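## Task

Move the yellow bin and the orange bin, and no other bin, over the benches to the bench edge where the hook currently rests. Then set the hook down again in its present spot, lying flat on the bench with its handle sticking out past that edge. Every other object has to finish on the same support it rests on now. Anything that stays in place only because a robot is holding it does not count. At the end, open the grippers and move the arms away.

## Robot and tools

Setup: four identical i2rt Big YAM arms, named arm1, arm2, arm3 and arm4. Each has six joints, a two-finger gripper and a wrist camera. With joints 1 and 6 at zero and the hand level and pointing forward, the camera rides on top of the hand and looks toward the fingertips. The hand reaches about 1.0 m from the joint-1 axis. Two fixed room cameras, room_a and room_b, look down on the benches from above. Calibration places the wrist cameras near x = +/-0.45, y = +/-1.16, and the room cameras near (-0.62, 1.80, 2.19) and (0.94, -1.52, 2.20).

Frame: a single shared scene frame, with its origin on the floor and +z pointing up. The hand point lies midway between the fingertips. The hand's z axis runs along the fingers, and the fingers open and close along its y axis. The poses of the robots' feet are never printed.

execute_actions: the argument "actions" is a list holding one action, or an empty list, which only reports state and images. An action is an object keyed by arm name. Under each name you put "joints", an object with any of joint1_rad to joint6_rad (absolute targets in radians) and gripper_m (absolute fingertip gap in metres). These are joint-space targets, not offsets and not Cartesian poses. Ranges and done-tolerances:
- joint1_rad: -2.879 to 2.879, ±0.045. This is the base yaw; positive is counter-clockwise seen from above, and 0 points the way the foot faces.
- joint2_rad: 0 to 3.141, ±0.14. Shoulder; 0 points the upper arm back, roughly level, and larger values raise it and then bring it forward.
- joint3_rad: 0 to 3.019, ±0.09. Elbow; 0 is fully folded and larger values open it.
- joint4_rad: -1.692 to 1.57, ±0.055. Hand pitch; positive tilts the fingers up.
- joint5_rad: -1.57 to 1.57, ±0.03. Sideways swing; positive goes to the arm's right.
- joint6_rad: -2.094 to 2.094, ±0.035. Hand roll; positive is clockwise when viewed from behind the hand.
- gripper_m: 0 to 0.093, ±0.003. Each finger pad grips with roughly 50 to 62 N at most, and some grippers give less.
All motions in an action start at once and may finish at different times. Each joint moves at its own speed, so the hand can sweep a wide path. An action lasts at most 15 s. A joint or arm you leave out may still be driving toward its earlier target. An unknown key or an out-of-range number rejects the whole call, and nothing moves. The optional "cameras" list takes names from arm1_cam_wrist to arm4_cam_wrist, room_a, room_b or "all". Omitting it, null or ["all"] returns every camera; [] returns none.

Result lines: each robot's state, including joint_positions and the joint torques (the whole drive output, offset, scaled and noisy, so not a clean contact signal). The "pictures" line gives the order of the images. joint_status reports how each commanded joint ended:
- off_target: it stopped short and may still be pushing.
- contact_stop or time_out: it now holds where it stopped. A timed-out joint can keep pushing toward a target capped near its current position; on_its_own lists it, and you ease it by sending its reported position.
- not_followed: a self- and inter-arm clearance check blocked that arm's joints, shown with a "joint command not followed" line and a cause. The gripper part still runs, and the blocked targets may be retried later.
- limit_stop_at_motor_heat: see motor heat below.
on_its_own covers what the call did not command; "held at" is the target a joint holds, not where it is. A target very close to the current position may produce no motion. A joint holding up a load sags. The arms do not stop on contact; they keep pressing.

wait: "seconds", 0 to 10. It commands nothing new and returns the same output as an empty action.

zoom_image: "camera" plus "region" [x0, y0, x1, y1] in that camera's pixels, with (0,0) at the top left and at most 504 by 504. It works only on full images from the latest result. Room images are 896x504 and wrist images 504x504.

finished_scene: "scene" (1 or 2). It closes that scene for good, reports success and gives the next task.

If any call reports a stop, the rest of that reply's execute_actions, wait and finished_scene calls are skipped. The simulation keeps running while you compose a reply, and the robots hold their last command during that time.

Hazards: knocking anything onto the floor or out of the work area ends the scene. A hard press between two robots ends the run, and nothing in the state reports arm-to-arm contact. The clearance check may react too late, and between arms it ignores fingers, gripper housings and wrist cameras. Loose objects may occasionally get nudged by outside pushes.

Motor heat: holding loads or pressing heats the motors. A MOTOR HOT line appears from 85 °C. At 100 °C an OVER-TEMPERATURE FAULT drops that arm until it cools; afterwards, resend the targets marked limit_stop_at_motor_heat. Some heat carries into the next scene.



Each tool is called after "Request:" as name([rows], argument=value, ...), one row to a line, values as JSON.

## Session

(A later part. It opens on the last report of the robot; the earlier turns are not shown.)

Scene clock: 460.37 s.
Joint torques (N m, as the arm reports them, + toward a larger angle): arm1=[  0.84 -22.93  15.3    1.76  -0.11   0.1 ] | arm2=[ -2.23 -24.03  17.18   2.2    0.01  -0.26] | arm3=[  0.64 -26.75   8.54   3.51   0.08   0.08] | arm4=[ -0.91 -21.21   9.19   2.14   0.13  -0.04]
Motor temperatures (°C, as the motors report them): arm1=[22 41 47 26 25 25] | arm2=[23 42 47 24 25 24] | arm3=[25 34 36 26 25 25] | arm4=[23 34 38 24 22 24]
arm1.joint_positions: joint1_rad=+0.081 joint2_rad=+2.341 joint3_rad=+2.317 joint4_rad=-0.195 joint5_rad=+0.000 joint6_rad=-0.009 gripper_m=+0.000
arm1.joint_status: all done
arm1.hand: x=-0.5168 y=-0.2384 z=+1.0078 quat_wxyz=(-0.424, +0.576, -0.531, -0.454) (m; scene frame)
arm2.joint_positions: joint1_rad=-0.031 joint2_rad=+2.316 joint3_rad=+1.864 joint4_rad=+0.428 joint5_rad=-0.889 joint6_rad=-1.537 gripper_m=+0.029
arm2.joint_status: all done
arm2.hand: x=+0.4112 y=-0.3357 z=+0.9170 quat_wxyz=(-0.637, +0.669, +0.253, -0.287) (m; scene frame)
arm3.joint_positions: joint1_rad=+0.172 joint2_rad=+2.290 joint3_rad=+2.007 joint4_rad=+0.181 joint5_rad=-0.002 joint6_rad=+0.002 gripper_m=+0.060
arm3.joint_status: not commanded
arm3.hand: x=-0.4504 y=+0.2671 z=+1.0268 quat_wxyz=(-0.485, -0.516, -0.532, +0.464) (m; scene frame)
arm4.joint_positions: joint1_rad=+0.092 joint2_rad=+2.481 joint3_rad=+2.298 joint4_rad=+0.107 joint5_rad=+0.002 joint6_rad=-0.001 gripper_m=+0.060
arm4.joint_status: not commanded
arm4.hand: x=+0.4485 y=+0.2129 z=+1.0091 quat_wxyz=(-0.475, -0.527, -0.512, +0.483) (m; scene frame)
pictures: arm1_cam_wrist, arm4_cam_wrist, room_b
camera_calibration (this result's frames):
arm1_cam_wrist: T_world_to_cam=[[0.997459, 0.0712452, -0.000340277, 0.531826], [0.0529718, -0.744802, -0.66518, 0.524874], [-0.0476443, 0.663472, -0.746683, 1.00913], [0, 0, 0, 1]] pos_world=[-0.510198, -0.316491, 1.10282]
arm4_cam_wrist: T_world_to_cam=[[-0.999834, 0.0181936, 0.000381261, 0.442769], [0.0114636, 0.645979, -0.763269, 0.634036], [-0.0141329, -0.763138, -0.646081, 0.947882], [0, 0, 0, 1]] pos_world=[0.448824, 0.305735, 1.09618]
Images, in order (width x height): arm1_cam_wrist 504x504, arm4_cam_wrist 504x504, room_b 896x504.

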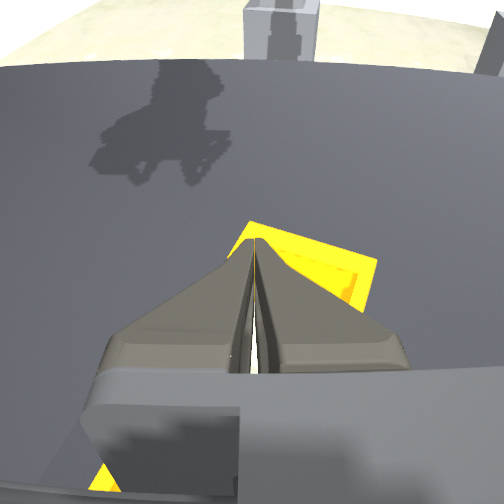

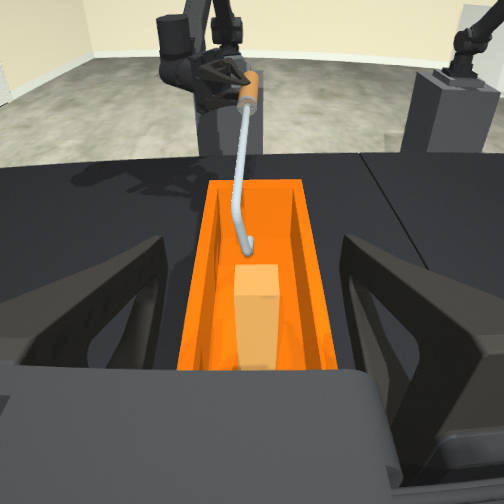

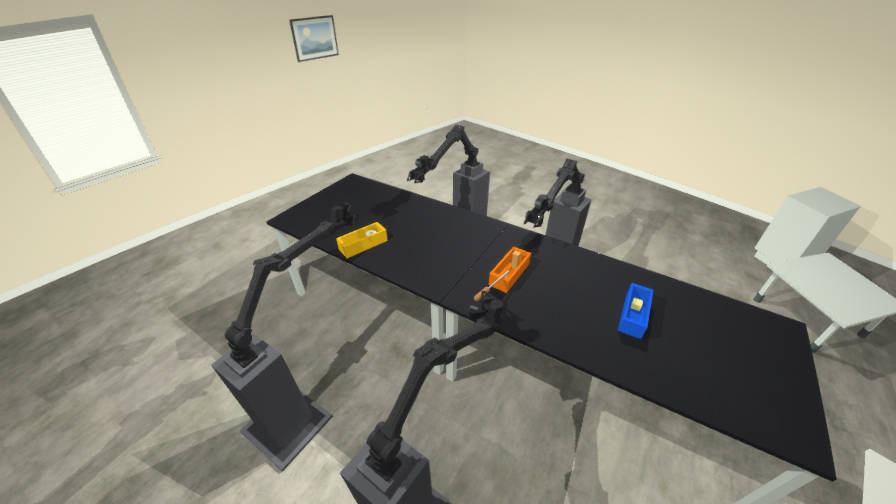

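Request:
execute_actions([
  {"arm1":{"joints":{"joint4_rad":-0.75}},"arm2":{"joints":{"joint2_rad":1.93,"joint3_rad":1.49,"joint4_rad":0.33}}},
], cameras=["arm1_cam_wrist","arm3_cam_wrist","arm4_cam_wrist","room_b"])

Request:
zoom_image(camera="room_b", region=[300, 190, 570, 330])

Scene clock: 482.27 s.
Joint torques (N m, as the arm reports them, + toward a larger angle): arm1=[  0.84 -23.18  14.9    1.25  -0.1    0.11] | arm2=[ -2.12 -18.88  12.65   1.99  -0.18  -0.22] | arm3=[  0.75 -26.66   8.57   3.48   0.07   0.08] | arm4=[ -1.35 -21.08   8.94   2.03   0.13   0.02]
Motor temperatures (°C, as the motors report them): arm1=[22 42 49 26 25 25] | arm2=[23 43 46 24 25 24] | arm3=[25 34 36 26 25 25] | arm4=[23 35 38 24 22 24]
arm1.joint_positions: joint1_rad=+0.081 joint2_rad=+2.341 joint3_rad=+2.317 joint4_rad=-0.742 joint5_rad=+0.000 joint6_rad=-0.009 gripper_m=+0.000
arm1.joint_status: all done
arm1.hand: x=-0.5123 y=-0.3025 z=+0.8915 quat_wxyz=(-0.263, +0.679, -0.625, -0.283) (m; scene frame)
arm2.joint_positions: joint1_rad=-0.031 joint2_rad=+1.949 joint3_rad=+1.470 joint4_rad=+0.314 joint5_rad=-0.887 joint6_rad=-1.544 gripper_m=+0.029
arm2.joint_status: all done
arm2.hand: x=+0.4001 y=-0.4449 z=+0.9786 quat_wxyz=(-0.592, +0.710, +0.230, -0.306) (m; scene frame)
arm3.joint_positions: joint1_rad=+0.172 joint2_rad=+2.290 joint3_rad=+2.007 joint4_rad=+0.181 joint5_rad=-0.002 joint6_rad=+0.002 gripper_m=+0.060
arm3.joint_status: not commanded
arm3.hand: x=-0.4504 y=+0.2671 z=+1.0268 quat_wxyz=(-0.485, -0.516, -0.532, +0.464) (m; scene frame)
arm4.joint_positions: joint1_rad=+0.092 joint2_rad=+2.481 joint3_rad=+2.298 joint4_rad=+0.107 joint5_rad=+0.002 joint6_rad=-0.001 gripper_m=+0.060
arm4.joint_status: not commanded
arm4.hand: x=+0.4485 y=+0.2129 z=+1.0091 quat_wxyz=(-0.475, -0.527, -0.512, +0.483) (m; scene frame)
pictures: arm1_cam_wrist, arm3_cam_wrist, arm4_cam_wrist, room_b
camera_calibration (this result's frames):
arm1_cam_wrist: T_world_to_cam=[[0.997316, 0.0732012, 0.00133972, 0.5309], [0.0722495, -0.981061, -0.179722, -0.0948288], [-0.0118415, 0.179337, -0.983717, 1.04829], [0, 0, 0, 1]] pos_world=[-0.51021, -0.319891, 1.01346]
arm3_cam_wrist: T_world_to_cam=[[-0.999031, -0.04051, -0.0171766, -0.420027], [-0.0137529, 0.65829, -0.752639, 0.595995], [0.0417966, -0.751674, -0.658209, 1.01888], [0, 0, 0, 1]] pos_world=[-0.454009, 0.356513, 1.11199]
arm4_cam_wrist: T_world_to_cam=[[-0.999834, 0.0181936, 0.000381261, 0.442769], [0.0114636, 0.645979, -0.763269, 0.634036], [-0.0141329, -0.763138, -0.646081, 0.947882], [0, 0, 0, 1]] pos_world=[0.448824, 0.305735, 1.09618]
Images, in order (width x height): arm1_cam_wrist 504x504, arm3_cam_wrist 504x504, arm4_cam_wrist 504x504, room_b 896x504.

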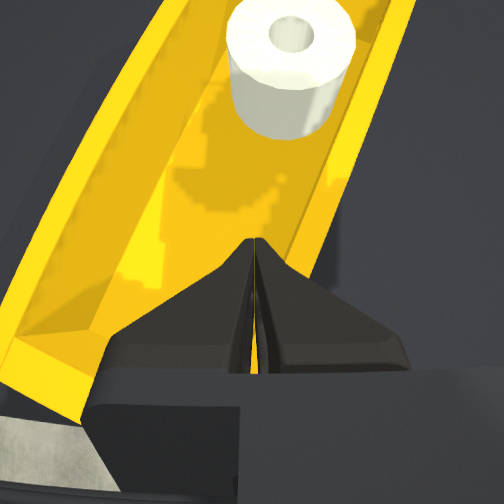

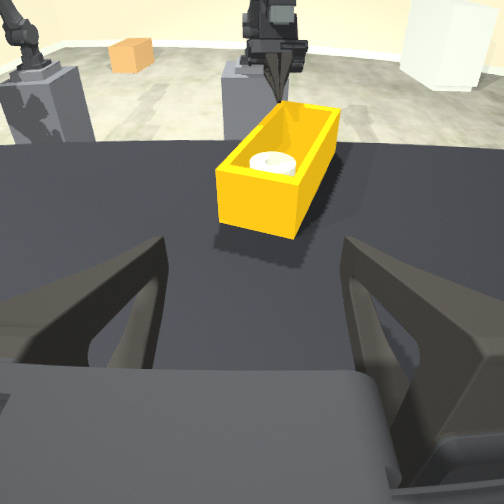

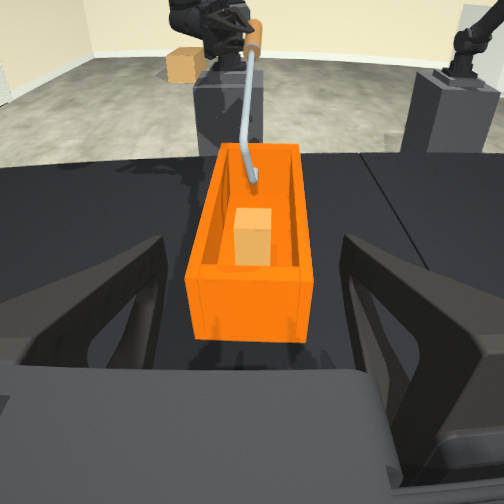

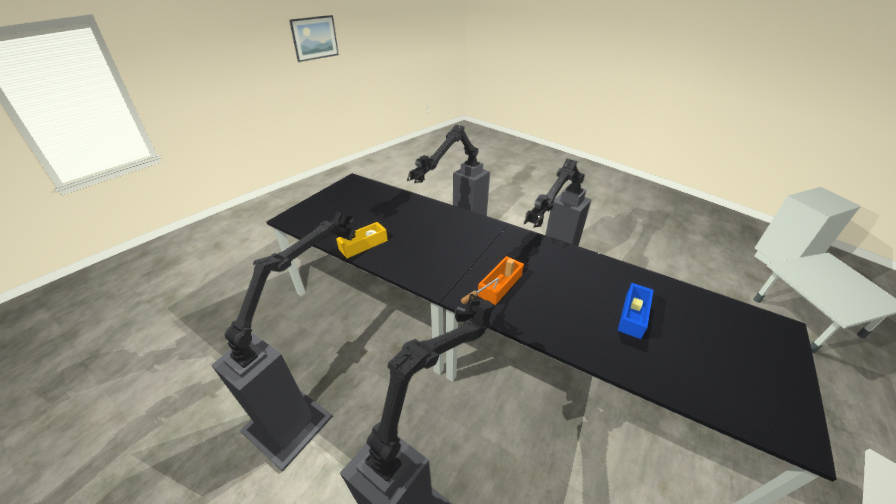

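Region (300, 190, 570, 330) of room_b's 896x504 image, scaled by 1.867, with more detail than that image has; it fills the top 261 rows of this view, and the rest is white.

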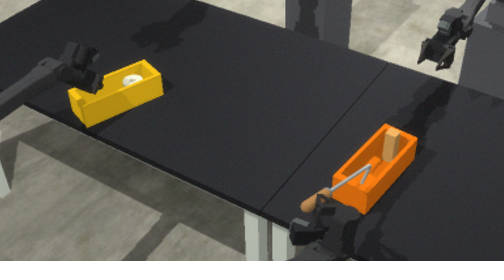

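Request:
execute_actions([
  {"arm1":{"joints":{"joint1_rad":0.118,"joint2_rad":2.41}},"arm2":{"joints":{"joint1_rad":-0.05,"joint2_rad":1.603,"joint3_rad":1.143,"joint4_rad":0.21}}},
], cameras=["arm1_cam_wrist","arm3_cam_wrist","arm4_cam_wrist","room_b"])

Request:
zoom_image(camera="room_b", region=[300, 190, 570, 340])

Scene clock: 504.00 s.
Joint torques (N m, as the arm reports them, + toward a larger angle): arm1=[  0.82 -21.89  14.86   1.31  -0.1    0.11] | arm2=[ -2.37 -14.07  12.37   1.86  -0.26  -0.16] | arm3=[  0.62 -26.78   8.57   3.51   0.08   0.08] | arm4=[ -1.13 -21.02   9.31   1.88   0.09   0.07]
Motor temperatures (°C, as the motors report them): arm1=[22 42 50 26 25 25] | arm2=[23 42 43 24 25 24] | arm3=[25 35 36 26 25 25] | arm4=[23 35 38 24 22 24]
arm1.joint_positions: joint1_rad=+0.123 joint2_rad=+2.392 joint3_rad=+2.317 joint4_rad=-0.745 joint5_rad=+0.000 joint6_rad=-0.008 gripper_m=+0.000
arm1.joint_status: all done
arm1.hand: x=-0.5498 y=-0.3058 z=+0.8467 quat_wxyz=(-0.240, +0.699, -0.617, -0.270) (m; scene frame)
arm2.joint_positions: joint1_rad=-0.051 joint2_rad=+1.617 joint3_rad=+1.126 joint4_rad=+0.196 joint5_rad=-0.885 joint6_rad=-1.548 gripper_m=+0.029
arm2.joint_status: all done
arm2.hand: x=+0.3998 y=-0.5676 z=+1.0013 quat_wxyz=(-0.550, +0.746, +0.199, -0.318) (m; scene frame)
arm3.joint_positions: joint1_rad=+0.172 joint2_rad=+2.290 joint3_rad=+2.007 joint4_rad=+0.181 joint5_rad=-0.002 joint6_rad=+0.002 gripper_m=+0.060
arm3.joint_status: not commanded
arm3.hand: x=-0.4504 y=+0.2671 z=+1.0268 quat_wxyz=(-0.485, -0.516, -0.532, +0.464) (m; scene frame)
arm4.joint_positions: joint1_rad=+0.092 joint2_rad=+2.481 joint3_rad=+2.298 joint4_rad=+0.107 joint5_rad=+0.002 joint6_rad=-0.001 gripper_m=+0.060
arm4.joint_status: not commanded
arm4.hand: x=+0.4485 y=+0.2129 z=+1.0091 quat_wxyz=(-0.475, -0.527, -0.512, +0.483) (m; scene frame)
pictures: arm1_cam_wrist, arm3_cam_wrist, arm4_cam_wrist, room_b
camera_calibration (this result's frames):
arm1_cam_wrist: T_world_to_cam=[[0.993374, 0.114924, 0.000744962, 0.579689], [0.114087, -0.985309, -0.127086, -0.126339], [-0.0138713, 0.126329, -0.991891, 0.993924], [0, 0, 0, 1]] pos_world=[-0.547648, -0.316664, 0.969377]
arm3_cam_wrist: T_world_to_cam=[[-0.999031, -0.04051, -0.0171766, -0.420027], [-0.0137529, 0.65829, -0.752639, 0.595995], [0.0417966, -0.751674, -0.658209, 1.01888], [0, 0, 0, 1]] pos_world=[-0.454009, 0.356513, 1.11199]
arm4_cam_wrist: T_world_to_cam=[[-0.999834, 0.0181936, 0.000381261, 0.442769], [0.0114636, 0.645979, -0.763269, 0.634036], [-0.0141329, -0.763138, -0.646081, 0.947882], [0, 0, 0, 1]] pos_world=[0.448824, 0.305735, 1.09618]
Images, in order (width x height): arm1_cam_wrist 504x504, arm3_cam_wrist 504x504, arm4_cam_wrist 504x504, room_b 896x504.

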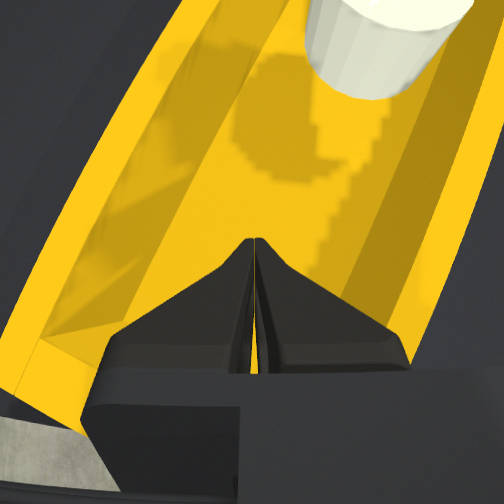

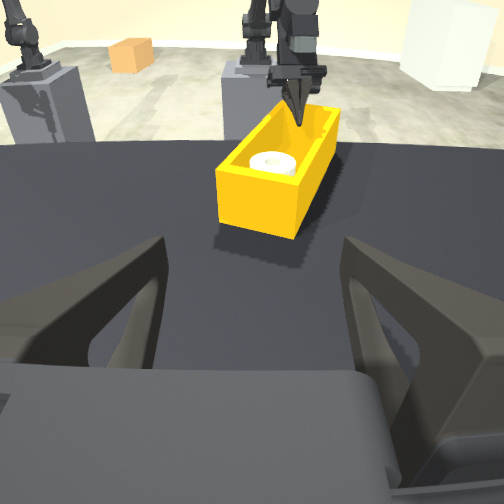

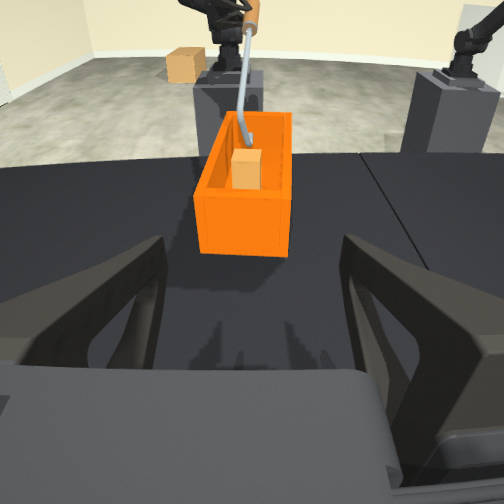

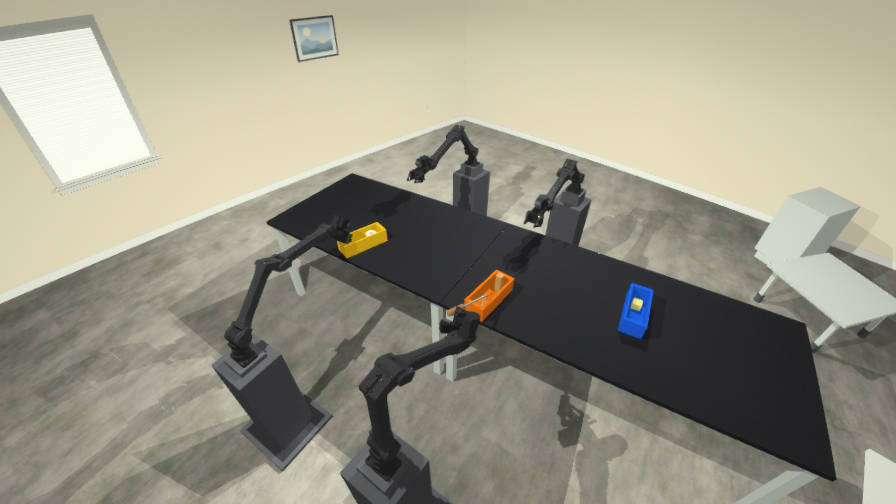

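Region (300, 190, 570, 340) of room_b's 896x504 image, scaled by 1.867, with more detail than that image has.

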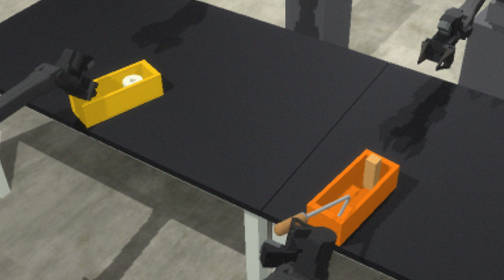

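Request:
execute_actions([
  {"arm1":{"joints":{"joint1_rad":0.03,"joint2_rad":2.435}},"arm2":{"joints":{"joint2_rad":1.573,"joint3_rad":1.113}}},
], cameras=["arm1_cam_wrist","arm3_cam_wrist","arm4_cam_wrist","room_b"])

Request:
zoom_image(camera="room_b", region=[300, 190, 570, 340])

Scene clock: 513.77 s.
Joint torques (N m, as the arm reports them, + toward a larger angle): arm1=[  1.36 -20.77  14.79   1.28   0.01   0.11] | arm2=[ -2.22 -15.52  12.53   1.92  -0.28  -0.14] | arm3=[  0.6  -26.84   8.55   3.5    0.07   0.08] | arm4=[ -1.17 -21.11   9.18   2.     0.07   0.05]
Motor temperatures (°C, as the motors report them): arm1=[22 42 50 26 25 25] | arm2=[23 41 42 24 25 24] | arm3=[25 35 36 26 25 25] | arm4=[23 35 38 24 22 24]
arm1.joint_positions: joint1_rad=+0.029 joint2_rad=+2.403 joint3_rad=+2.317 joint4_rad=-0.745 joint5_rad=-0.002 joint6_rad=-0.007 gripper_m=+0.000
arm1.joint_status: all done
arm1.hand: x=-0.4662 y=-0.3001 z=+0.8371 quat_wxyz=(-0.249, +0.670, -0.651, -0.255) (m; scene frame)
arm2.joint_positions: joint1_rad=-0.051 joint2_rad=+1.609 joint3_rad=+1.093 joint4_rad=+0.196 joint5_rad=-0.885 joint6_rad=-1.551 gripper_m=+0.029
arm2.joint_status: all done
arm2.hand: x=+0.3988 y=-0.5768 z=+0.9893 quat_wxyz=(-0.541, +0.752, +0.195, -0.321) (m; scene frame)
arm3.joint_positions: joint1_rad=+0.172 joint2_rad=+2.290 joint3_rad=+2.007 joint4_rad=+0.181 joint5_rad=-0.002 joint6_rad=+0.002 gripper_m=+0.060
arm3.joint_status: not commanded
arm3.hand: x=-0.4504 y=+0.2671 z=+1.0268 quat_wxyz=(-0.485, -0.516, -0.532, +0.464) (m; scene frame)
arm4.joint_positions: joint1_rad=+0.092 joint2_rad=+2.481 joint3_rad=+2.298 joint4_rad=+0.107 joint5_rad=+0.002 joint6_rad=-0.001 gripper_m=+0.060
arm4.joint_status: not commanded
arm4.hand: x=+0.4485 y=+0.2129 z=+1.0091 quat_wxyz=(-0.475, -0.527, -0.512, +0.483) (m; scene frame)
pictures: arm1_cam_wrist, arm3_cam_wrist, arm4_cam_wrist, room_b
camera_calibration (this result's frames):
arm1_cam_wrist: T_world_to_cam=[[0.999765, 0.0216746, -0.000709983, 0.472225], [0.0214452, -0.992993, -0.116208, -0.186091], [-0.00322376, 0.116165, -0.993225, 0.987914], [0, 0, 0, 1]] pos_world=[-0.464939, -0.309784, 0.959931]
arm3_cam_wrist: T_world_to_cam=[[-0.999031, -0.04051, -0.0171766, -0.420027], [-0.0137529, 0.65829, -0.752639, 0.595995], [0.0417966, -0.751674, -0.658209, 1.01888], [0, 0, 0, 1]] pos_world=[-0.454009, 0.356513, 1.11199]
arm4_cam_wrist: T_world_to_cam=[[-0.999834, 0.0181936, 0.000381261, 0.442769], [0.0114636, 0.645979, -0.763269, 0.634036], [-0.0141329, -0.763138, -0.646081, 0.947882], [0, 0, 0, 1]] pos_world=[0.448824, 0.305735, 1.09618]
Images, in order (width x height): arm1_cam_wrist 504x504, arm3_cam_wrist 504x504, arm4_cam_wrist 504x504, room_b 896x504.

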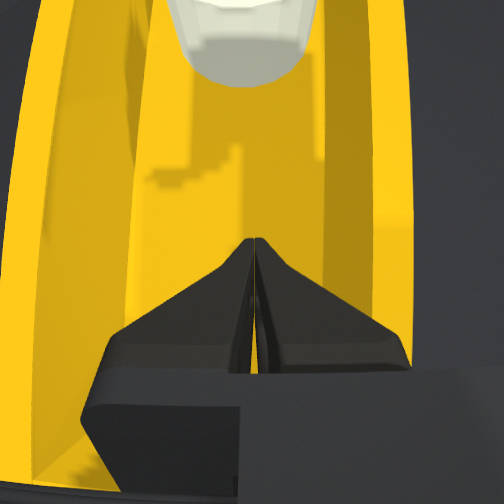

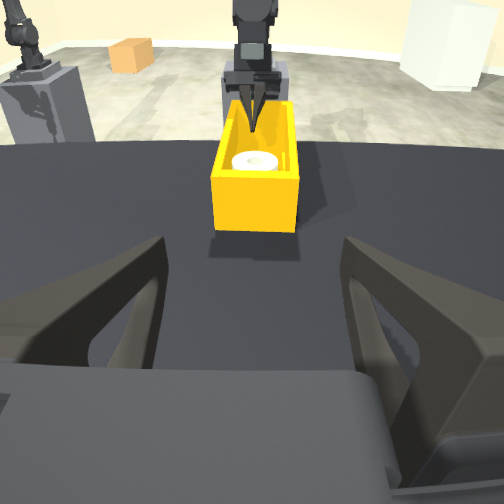

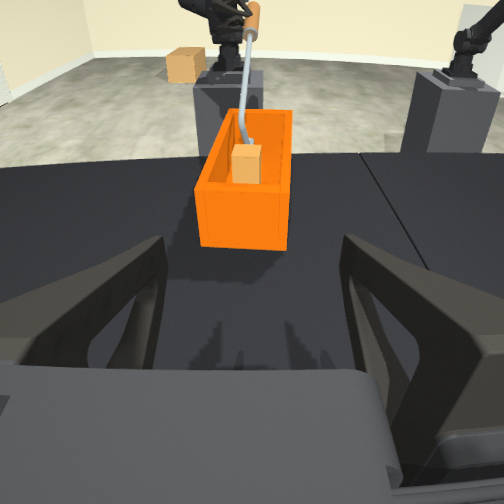

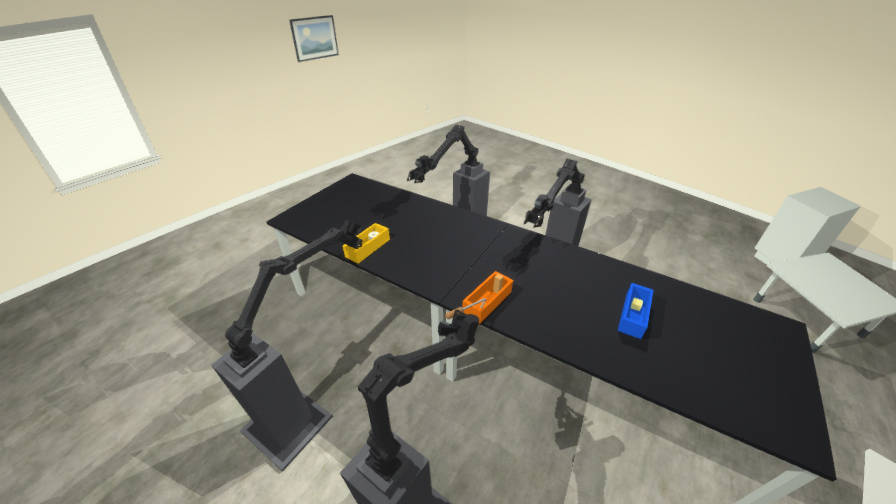

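Region (300, 190, 570, 340) of room_b's 896x504 image, scaled by 1.867, with more detail than that image has.

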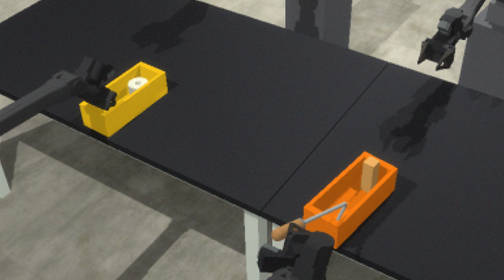

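Request:
execute_actions([
  {"arm1":{"joints":{"joint2_rad":2.33,"joint3_rad":2.245,"joint4_rad":-0.93}},"arm2":{"joints":{"joint2_rad":1.52,"joint3_rad":1.45}}},
], cameras=["arm1_cam_wrist","arm3_cam_wrist","arm4_cam_wrist","room_b"])

Request:
zoom_image(camera="room_b", region=[300, 190, 570, 340])

Scene clock: 531.10 s.
Joint torques (N m, as the arm reports them, + toward a larger angle): arm1=[  1.4  -24.33   9.93   0.66   0.02   0.07] | arm2=[ -2.19 -13.99  16.98   2.52   0.04  -0.27] | arm3=[  0.65 -26.72   8.55   3.49   0.08   0.08] | arm4=[ -1.21 -21.23   9.1    1.93   0.15   0.02]
Motor temperatures (°C, as the motors report them): arm1=[22 42 50 26 25 25] | arm2=[23 41 42 24 25 24] | arm3=[25 35 36 26 25 25] | arm4=[23 35 38 24 22 24]
arm1.joint_positions: joint1_rad=+0.029 joint2_rad=+2.347 joint3_rad=+2.257 joint4_rad=-0.911 joint5_rad=-0.002 joint6_rad=-0.004 gripper_m=+0.000
arm1.joint_status: all done
arm1.hand: x=-0.4652 y=-0.3456 z=+0.8283 quat_wxyz=(-0.191, +0.689, -0.671, -0.198) (m; scene frame)
arm2.joint_positions: joint1_rad=-0.051 joint2_rad=+1.540 joint3_rad=+1.395 joint4_rad=+0.180 joint5_rad=-0.888 joint6_rad=-1.537 gripper_m=+0.029
arm2.joint_status: all done
arm2.hand: x=+0.4021 y=-0.5457 z=+1.1909 quat_wxyz=(-0.658, +0.654, +0.257, -0.271) (m; scene frame)
arm3.joint_positions: joint1_rad=+0.172 joint2_rad=+2.290 joint3_rad=+2.007 joint4_rad=+0.181 joint5_rad=-0.002 joint6_rad=+0.002 gripper_m=+0.060
arm3.joint_status: not commanded
arm3.hand: x=-0.4504 y=+0.2671 z=+1.0268 quat_wxyz=(-0.485, -0.516, -0.532, +0.464) (m; scene frame)
arm4.joint_positions: joint1_rad=+0.092 joint2_rad=+2.481 joint3_rad=+2.298 joint4_rad=+0.107 joint5_rad=+0.002 joint6_rad=-0.001 gripper_m=+0.060
arm4.joint_status: not commanded
arm4.hand: x=+0.4485 y=+0.2129 z=+1.0091 quat_wxyz=(-0.475, -0.527, -0.512, +0.483) (m; scene frame)
pictures: arm1_cam_wrist, arm3_cam_wrist, arm4_cam_wrist, room_b
camera_calibration (this result's frames):
arm1_cam_wrist: T_world_to_cam=[[0.999815, 0.0190768, -0.00232454, 0.472643], [0.0191751, -0.998334, 0.0544206, -0.376507], [-0.0012825, -0.0544552, -0.998515, 0.93077], [0, 0, 0, 1]] pos_world=[-0.464142, -0.334212, 0.950976]
arm3_cam_wrist: T_world_to_cam=[[-0.999031, -0.04051, -0.0171766, -0.420027], [-0.0137529, 0.65829, -0.752639, 0.595995], [0.0417966, -0.751674, -0.658209, 1.01888], [0, 0, 0, 1]] pos_world=[-0.454009, 0.356513, 1.11199]
arm4_cam_wrist: T_world_to_cam=[[-0.999834, 0.0181936, 0.000381261, 0.442769], [0.0114636, 0.645979, -0.763269, 0.634036], [-0.0141329, -0.763138, -0.646081, 0.947882], [0, 0, 0, 1]] pos_world=[0.448824, 0.305735, 1.09618]
Images, in order (width x height): arm1_cam_wrist 504x504, arm3_cam_wrist 504x504, arm4_cam_wrist 504x504, room_b 896x504.

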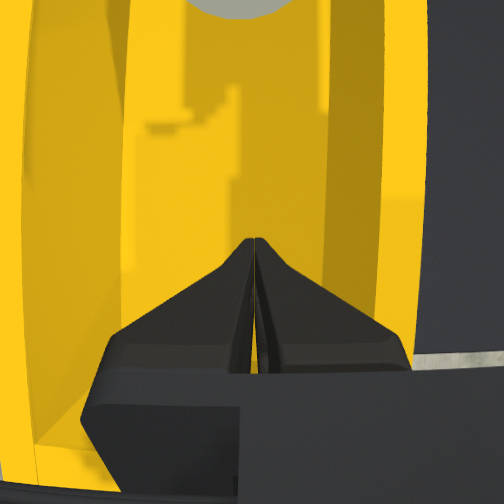

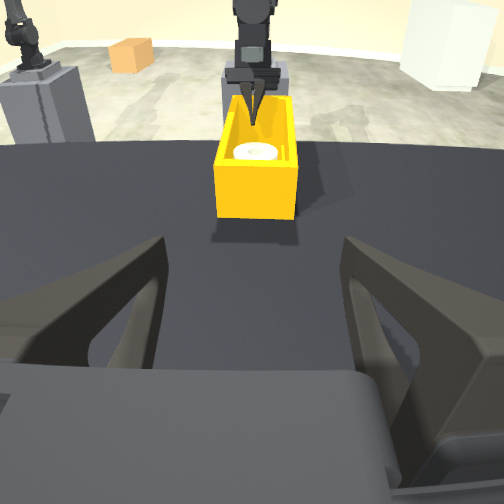

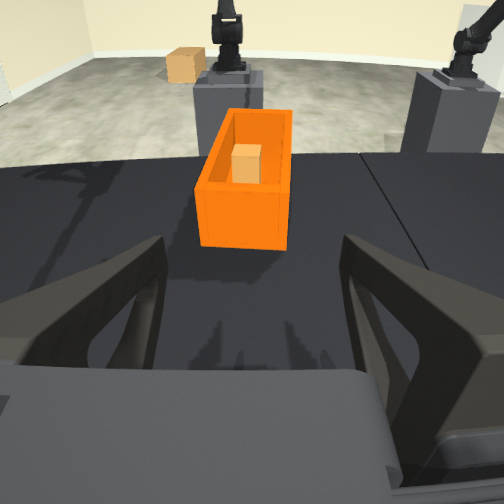

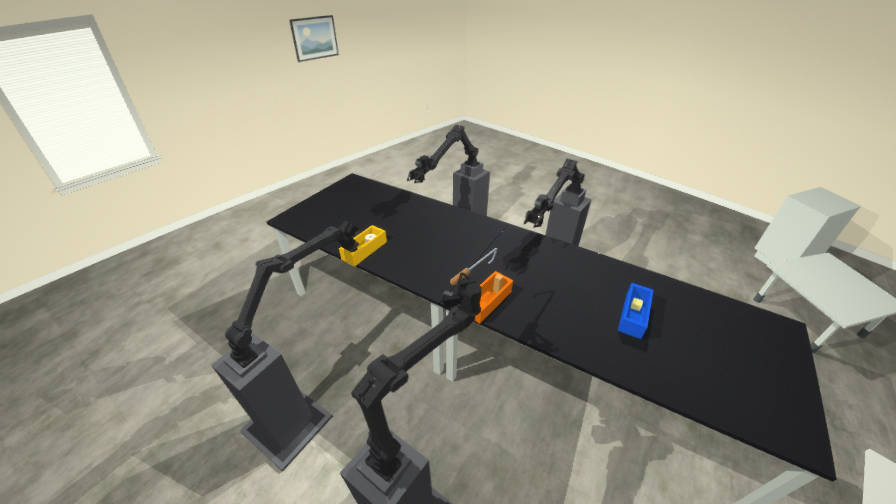

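Region (300, 190, 570, 340) of room_b's 896x504 image, scaled by 1.867, with more detail than that image has.

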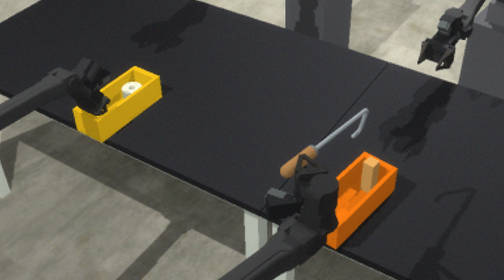

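Request:
execute_actions([
  {"arm1":{"joints":{"joint3_rad":2.43,"joint4_rad":-0.80}},"arm2":{"joints":{"joint1_rad":0.62,"joint2_rad":2.45,"joint3_rad":1.97,"joint4_rad":1.12,"joint5_rad":0.583,"joint6_rad":0.0}},"arm4":{"joints":{"joint2_rad":1.6,"joint3_rad":1.4,"joint4_rad":0.0}}},
], cameras=["arm1_cam_wrist","arm2_cam_wrist","arm3_cam_wrist","room_a","room_b"])

Request:
zoom_image(camera="room_b", region=[300, 190, 570, 340])

Scene clock: 581.77 s.
Joint torques (N m, as the arm reports them, + toward a larger angle): arm1=[  1.21 -23.65  15.13   1.86   0.01   0.06] | arm2=[ -2.27 -23.81  15.22   2.53  -0.27   0.08] | arm3=[  0.65 -26.79   8.55   3.49   0.08   0.08] | arm4=[ -1.54 -13.46   9.24   2.12   0.1    0.05]
Motor temperatures (°C, as the motors report them): arm1=[22 43 45 26 25 25] | arm2=[23 40 46 24 25 24] | arm3=[25 35 36 26 25 25] | arm4=[23 35 38 24 22 24]
arm1.joint_positions: joint1_rad=+0.029 joint2_rad=+2.337 joint3_rad=+2.390 joint4_rad=-0.810 joint5_rad=-0.002 joint6_rad=-0.004 gripper_m=+0.000
arm1.joint_status: all done
arm1.hand: x=-0.4660 y=-0.2994 z=+0.9247 quat_wxyz=(-0.273, +0.659, -0.642, -0.281) (m; scene frame)
arm2.joint_positions: joint1_rad=+0.627 joint2_rad=+2.470 joint3_rad=+1.917 joint4_rad=+1.084 joint5_rad=+0.589 joint6_rad=-0.017 gripper_m=+0.029
arm2.joint_status: all done
arm2.hand: x=+0.0772 y=-0.4065 z=+0.9490 quat_wxyz=(-0.533, +0.300, -0.454, -0.648) (m; scene frame)
arm3.joint_positions: joint1_rad=+0.172 joint2_rad=+2.290 joint3_rad=+2.007 joint4_rad=+0.181 joint5_rad=-0.002 joint6_rad=+0.002 gripper_m=+0.060
arm3.joint_status: not commanded
arm3.hand: x=-0.4504 y=+0.2671 z=+1.0268 quat_wxyz=(-0.485, -0.516, -0.532, +0.464) (m; scene frame)
arm4.joint_positions: joint1_rad=+0.092 joint2_rad=+1.596 joint3_rad=+1.394 joint4_rad=+0.005 joint5_rad=+0.002 joint6_rad=-0.001 gripper_m=+0.060
arm4.joint_status: all done
arm4.hand: x=+0.4531 y=+0.4807 z=+1.1720 quat_wxyz=(-0.444, -0.555, -0.540, +0.451) (m; scene frame)
pictures: arm1_cam_wrist, arm2_cam_wrist, arm3_cam_wrist, room_a, room_b
camera_calibration (this result's frames):
arm1_cam_wrist: T_world_to_cam=[[0.999811, 0.0191669, -0.00328847, 0.47373], [0.0181901, -0.981532, -0.190431, -0.104679], [-0.00687771, 0.190335, -0.981695, 1.08461], [0, 0, 0, 1]] pos_world=[-0.464276, -0.318266, 1.04638]
arm2_cam_wrist: T_world_to_cam=[[0.959927, 0.0188616, -0.279616, 0.202296], [-0.271329, -0.187201, -0.944106, 0.845802], [-0.0701518, 0.982141, -0.174582, 0.692337], [0, 0, 0, 1]] pos_world=[0.0838701, -0.525453, 0.975961]
arm3_cam_wrist: T_world_to_cam=[[-0.999031, -0.04051, -0.0171766, -0.420027], [-0.0137529, 0.65829, -0.752639, 0.595995], [0.0417966, -0.751674, -0.658209, 1.01888], [0, 0, 0, 1]] pos_world=[-0.454009, 0.356513, 1.11199]
Images, in order (width x height): arm1_cam_wrist 504x504, arm2_cam_wrist 504x504, arm3_cam_wrist 504x504, room_a 896x504, room_b 896x504.

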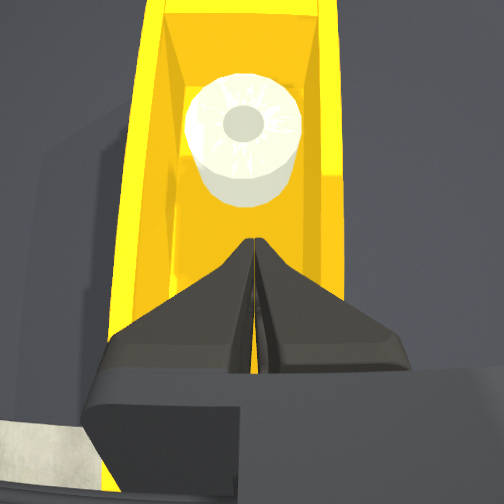

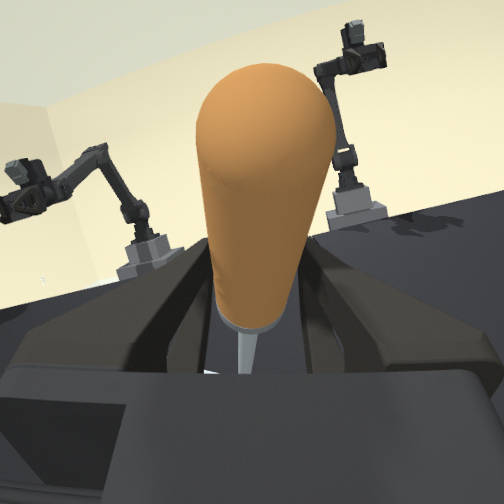

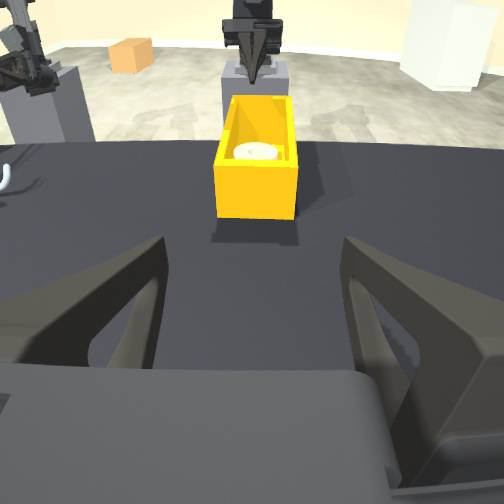

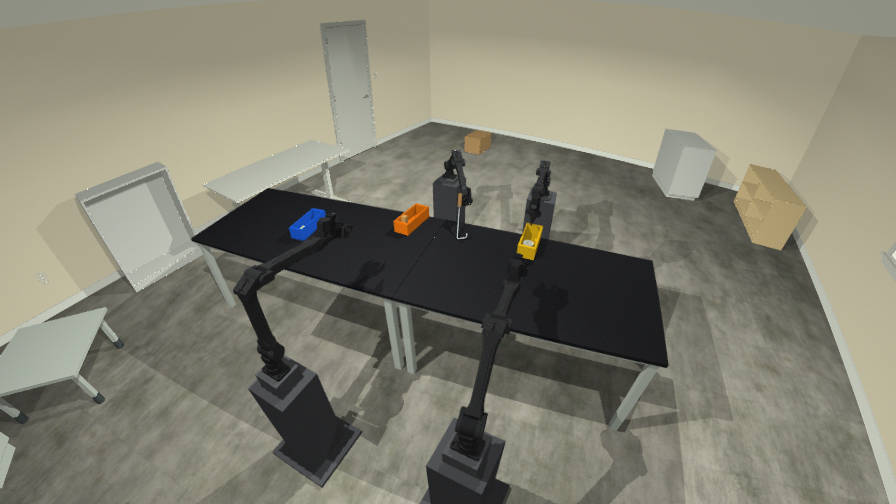

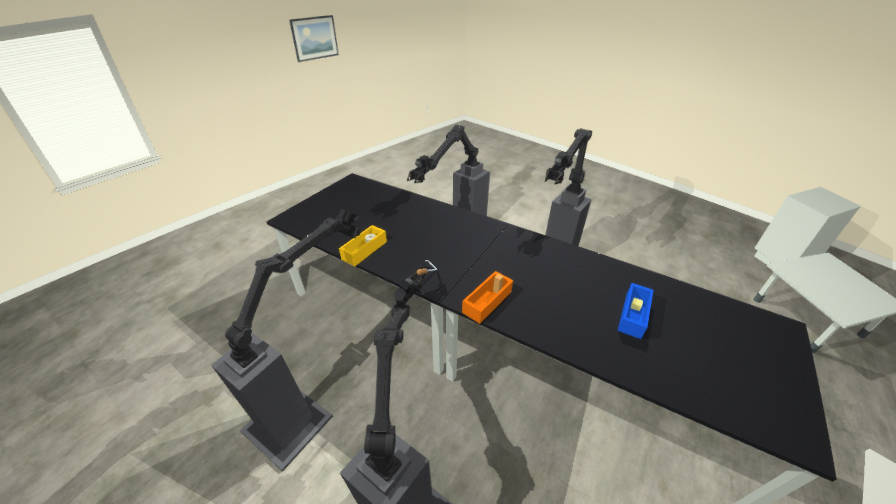

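Region (300, 190, 570, 340) of room_b's 896x504 image, scaled by 1.867, with more detail than that image has.

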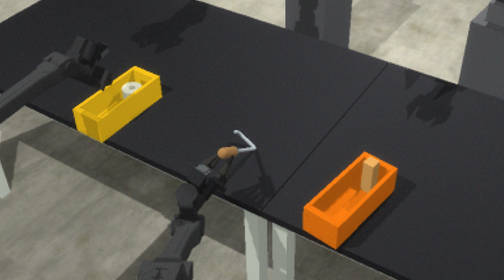

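Request:
execute_actions([
  {"arm1":{"joints":{"joint1_rad":0.045,"joint2_rad":1.995,"joint3_rad":2.03,"joint4_rad":-0.59,"gripper_m":0.06}},"arm2":{"joints":{"joint1_rad":0.61,"joint3_rad":1.743,"joint4_rad":0.78,"joint5_rad":0.58}}},
], cameras=["arm1_cam_wrist","arm2_cam_wrist","room_a","room_b"])

Request:
zoom_image(camera="room_b", region=[380, 170, 580, 330])

Scene clock: 593.77 s.
Joint torques (N m, as the arm reports them, + toward a larger angle): arm1=[  1.51 -17.74  12.03   2.03   0.01   0.07] | arm2=[ -3.2  -20.76  10.12   0.78   0.23  -0.11] | arm3=[  0.66 -26.79   8.57   3.5    0.07   0.08] | arm4=[ -1.55 -13.49   9.2    1.92   0.15   0.05]
Motor temperatures (°C, as the motors report them): arm1=[22 43 48 26 25 25] | arm2=[23 42 45 24 25 24] | arm3=[25 35 36 26 25 25] | arm4=[23 34 38 24 22 24]
arm1.joint_positions: joint1_rad=+0.042 joint2_rad=+1.977 joint3_rad=+2.026 joint4_rad=-0.600 joint5_rad=-0.002 joint6_rad=-0.004 gripper_m=+0.060
arm1.joint_status: all done
arm1.hand: x=-0.4751 y=-0.3671 z=+1.0585 quat_wxyz=(-0.335, +0.631, -0.607, -0.349) (m; scene frame)
arm2.joint_positions: joint1_rad=+0.623 joint2_rad=+2.446 joint3_rad=+1.738 joint4_rad=+0.803 joint5_rad=+0.576 joint6_rad=+0.004 gripper_m=+0.028
arm2.joint_status: all done
arm2.hand: x=+0.0838 y=-0.4153 z=+0.8207 quat_wxyz=(-0.509, +0.462, -0.503, -0.524) (m; scene frame)
arm3.joint_positions: joint1_rad=+0.172 joint2_rad=+2.290 joint3_rad=+2.007 joint4_rad=+0.181 joint5_rad=-0.002 joint6_rad=+0.002 gripper_m=+0.060
arm3.joint_status: not commanded
arm3.hand: x=-0.4504 y=+0.2671 z=+1.0268 quat_wxyz=(-0.485, -0.516, -0.532, +0.464) (m; scene frame)
arm4.joint_positions: joint1_rad=+0.092 joint2_rad=+1.596 joint3_rad=+1.394 joint4_rad=+0.005 joint5_rad=+0.002 joint6_rad=-0.001 gripper_m=+0.060
arm4.joint_status: not commanded
arm4.hand: x=+0.4531 y=+0.4807 z=+1.1720 quat_wxyz=(-0.444, -0.555, -0.540, +0.451) (m; scene frame)
pictures: arm1_cam_wrist, arm2_cam_wrist, room_a, room_b
camera_calibration (this result's frames):
arm1_cam_wrist: T_world_to_cam=[[0.999454, 0.0327651, -0.00419536, 0.490378], [0.0286106, -0.922128, -0.385825, 0.0881599], [-0.0165103, 0.385495, -0.922562, 1.23333], [0, 0, 0, 1]] pos_world=[-0.47227, -0.410214, 1.17389]
arm2_cam_wrist: T_world_to_cam=[[0.997226, -0.0290229, -0.0685438, -0.0360373], [-0.0735686, -0.524398, -0.848289, 0.489525], [-0.0113244, 0.850979, -0.525078, 0.907279], [0, 0, 0, 1]] pos_world=[0.0822255, -0.516415, 0.889181]
Images, in order (width x height): arm1_cam_wrist 504x504, arm2_cam_wrist 504x504, room_a 896x504, room_b 896x504.

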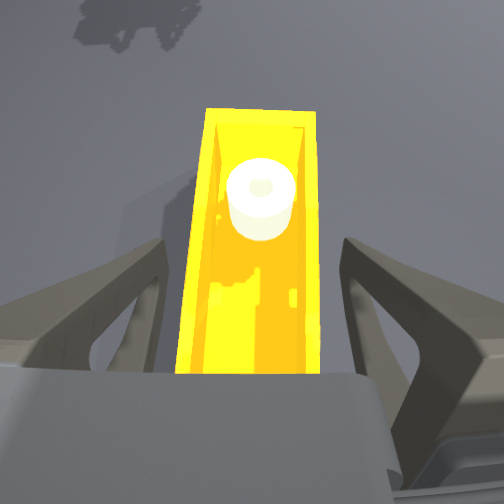

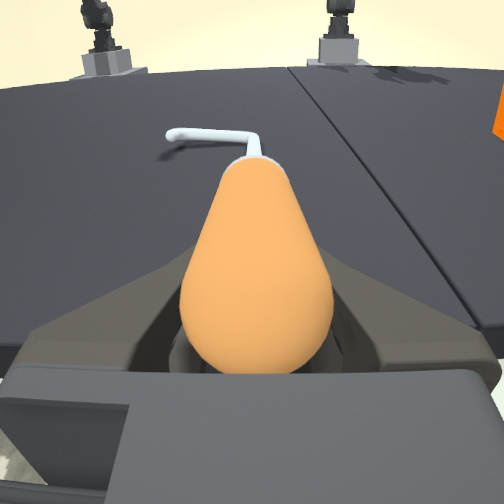

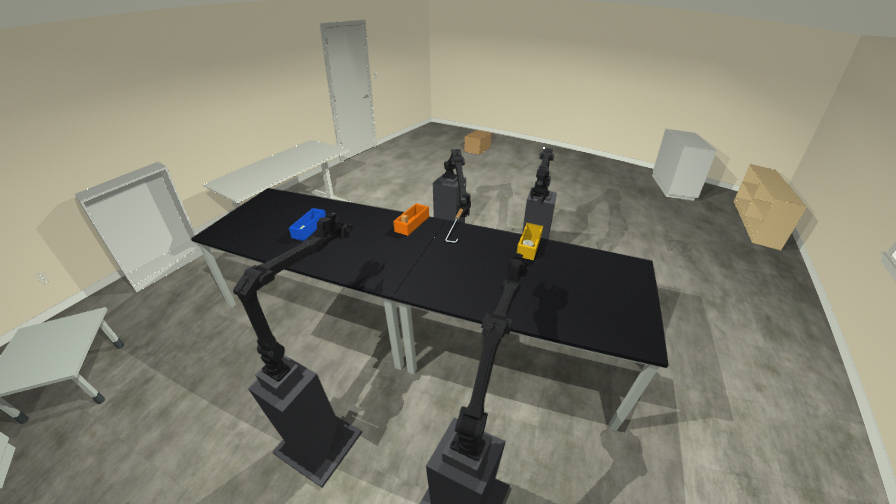

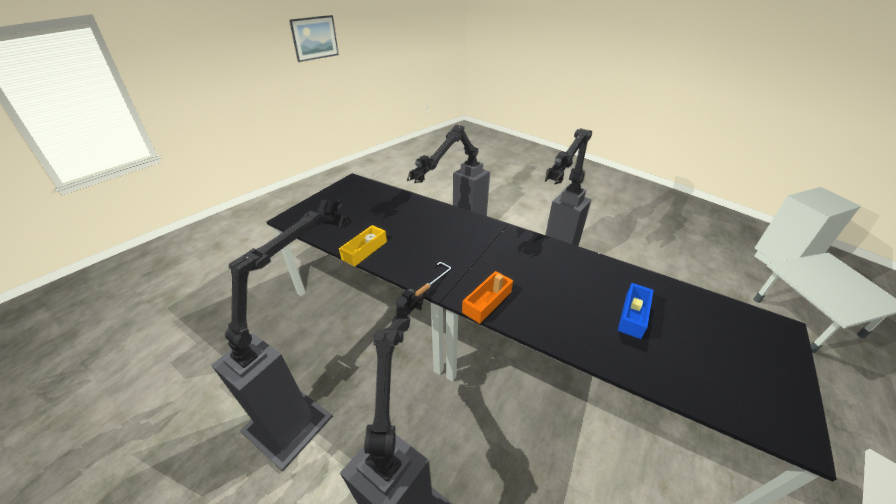

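Region (380, 170, 580, 330) of room_b's 896x504 image, scaled by 2.520, with more detail than that image has; it fills the top 403 rows of this view, and the rest is white.

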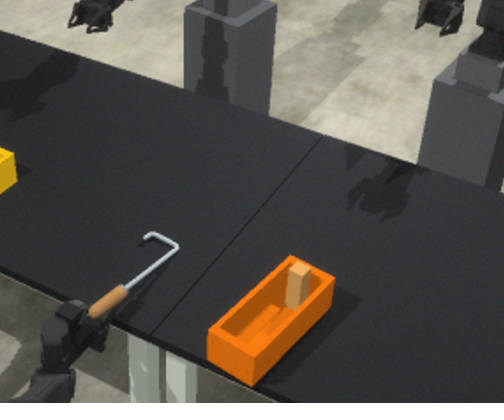

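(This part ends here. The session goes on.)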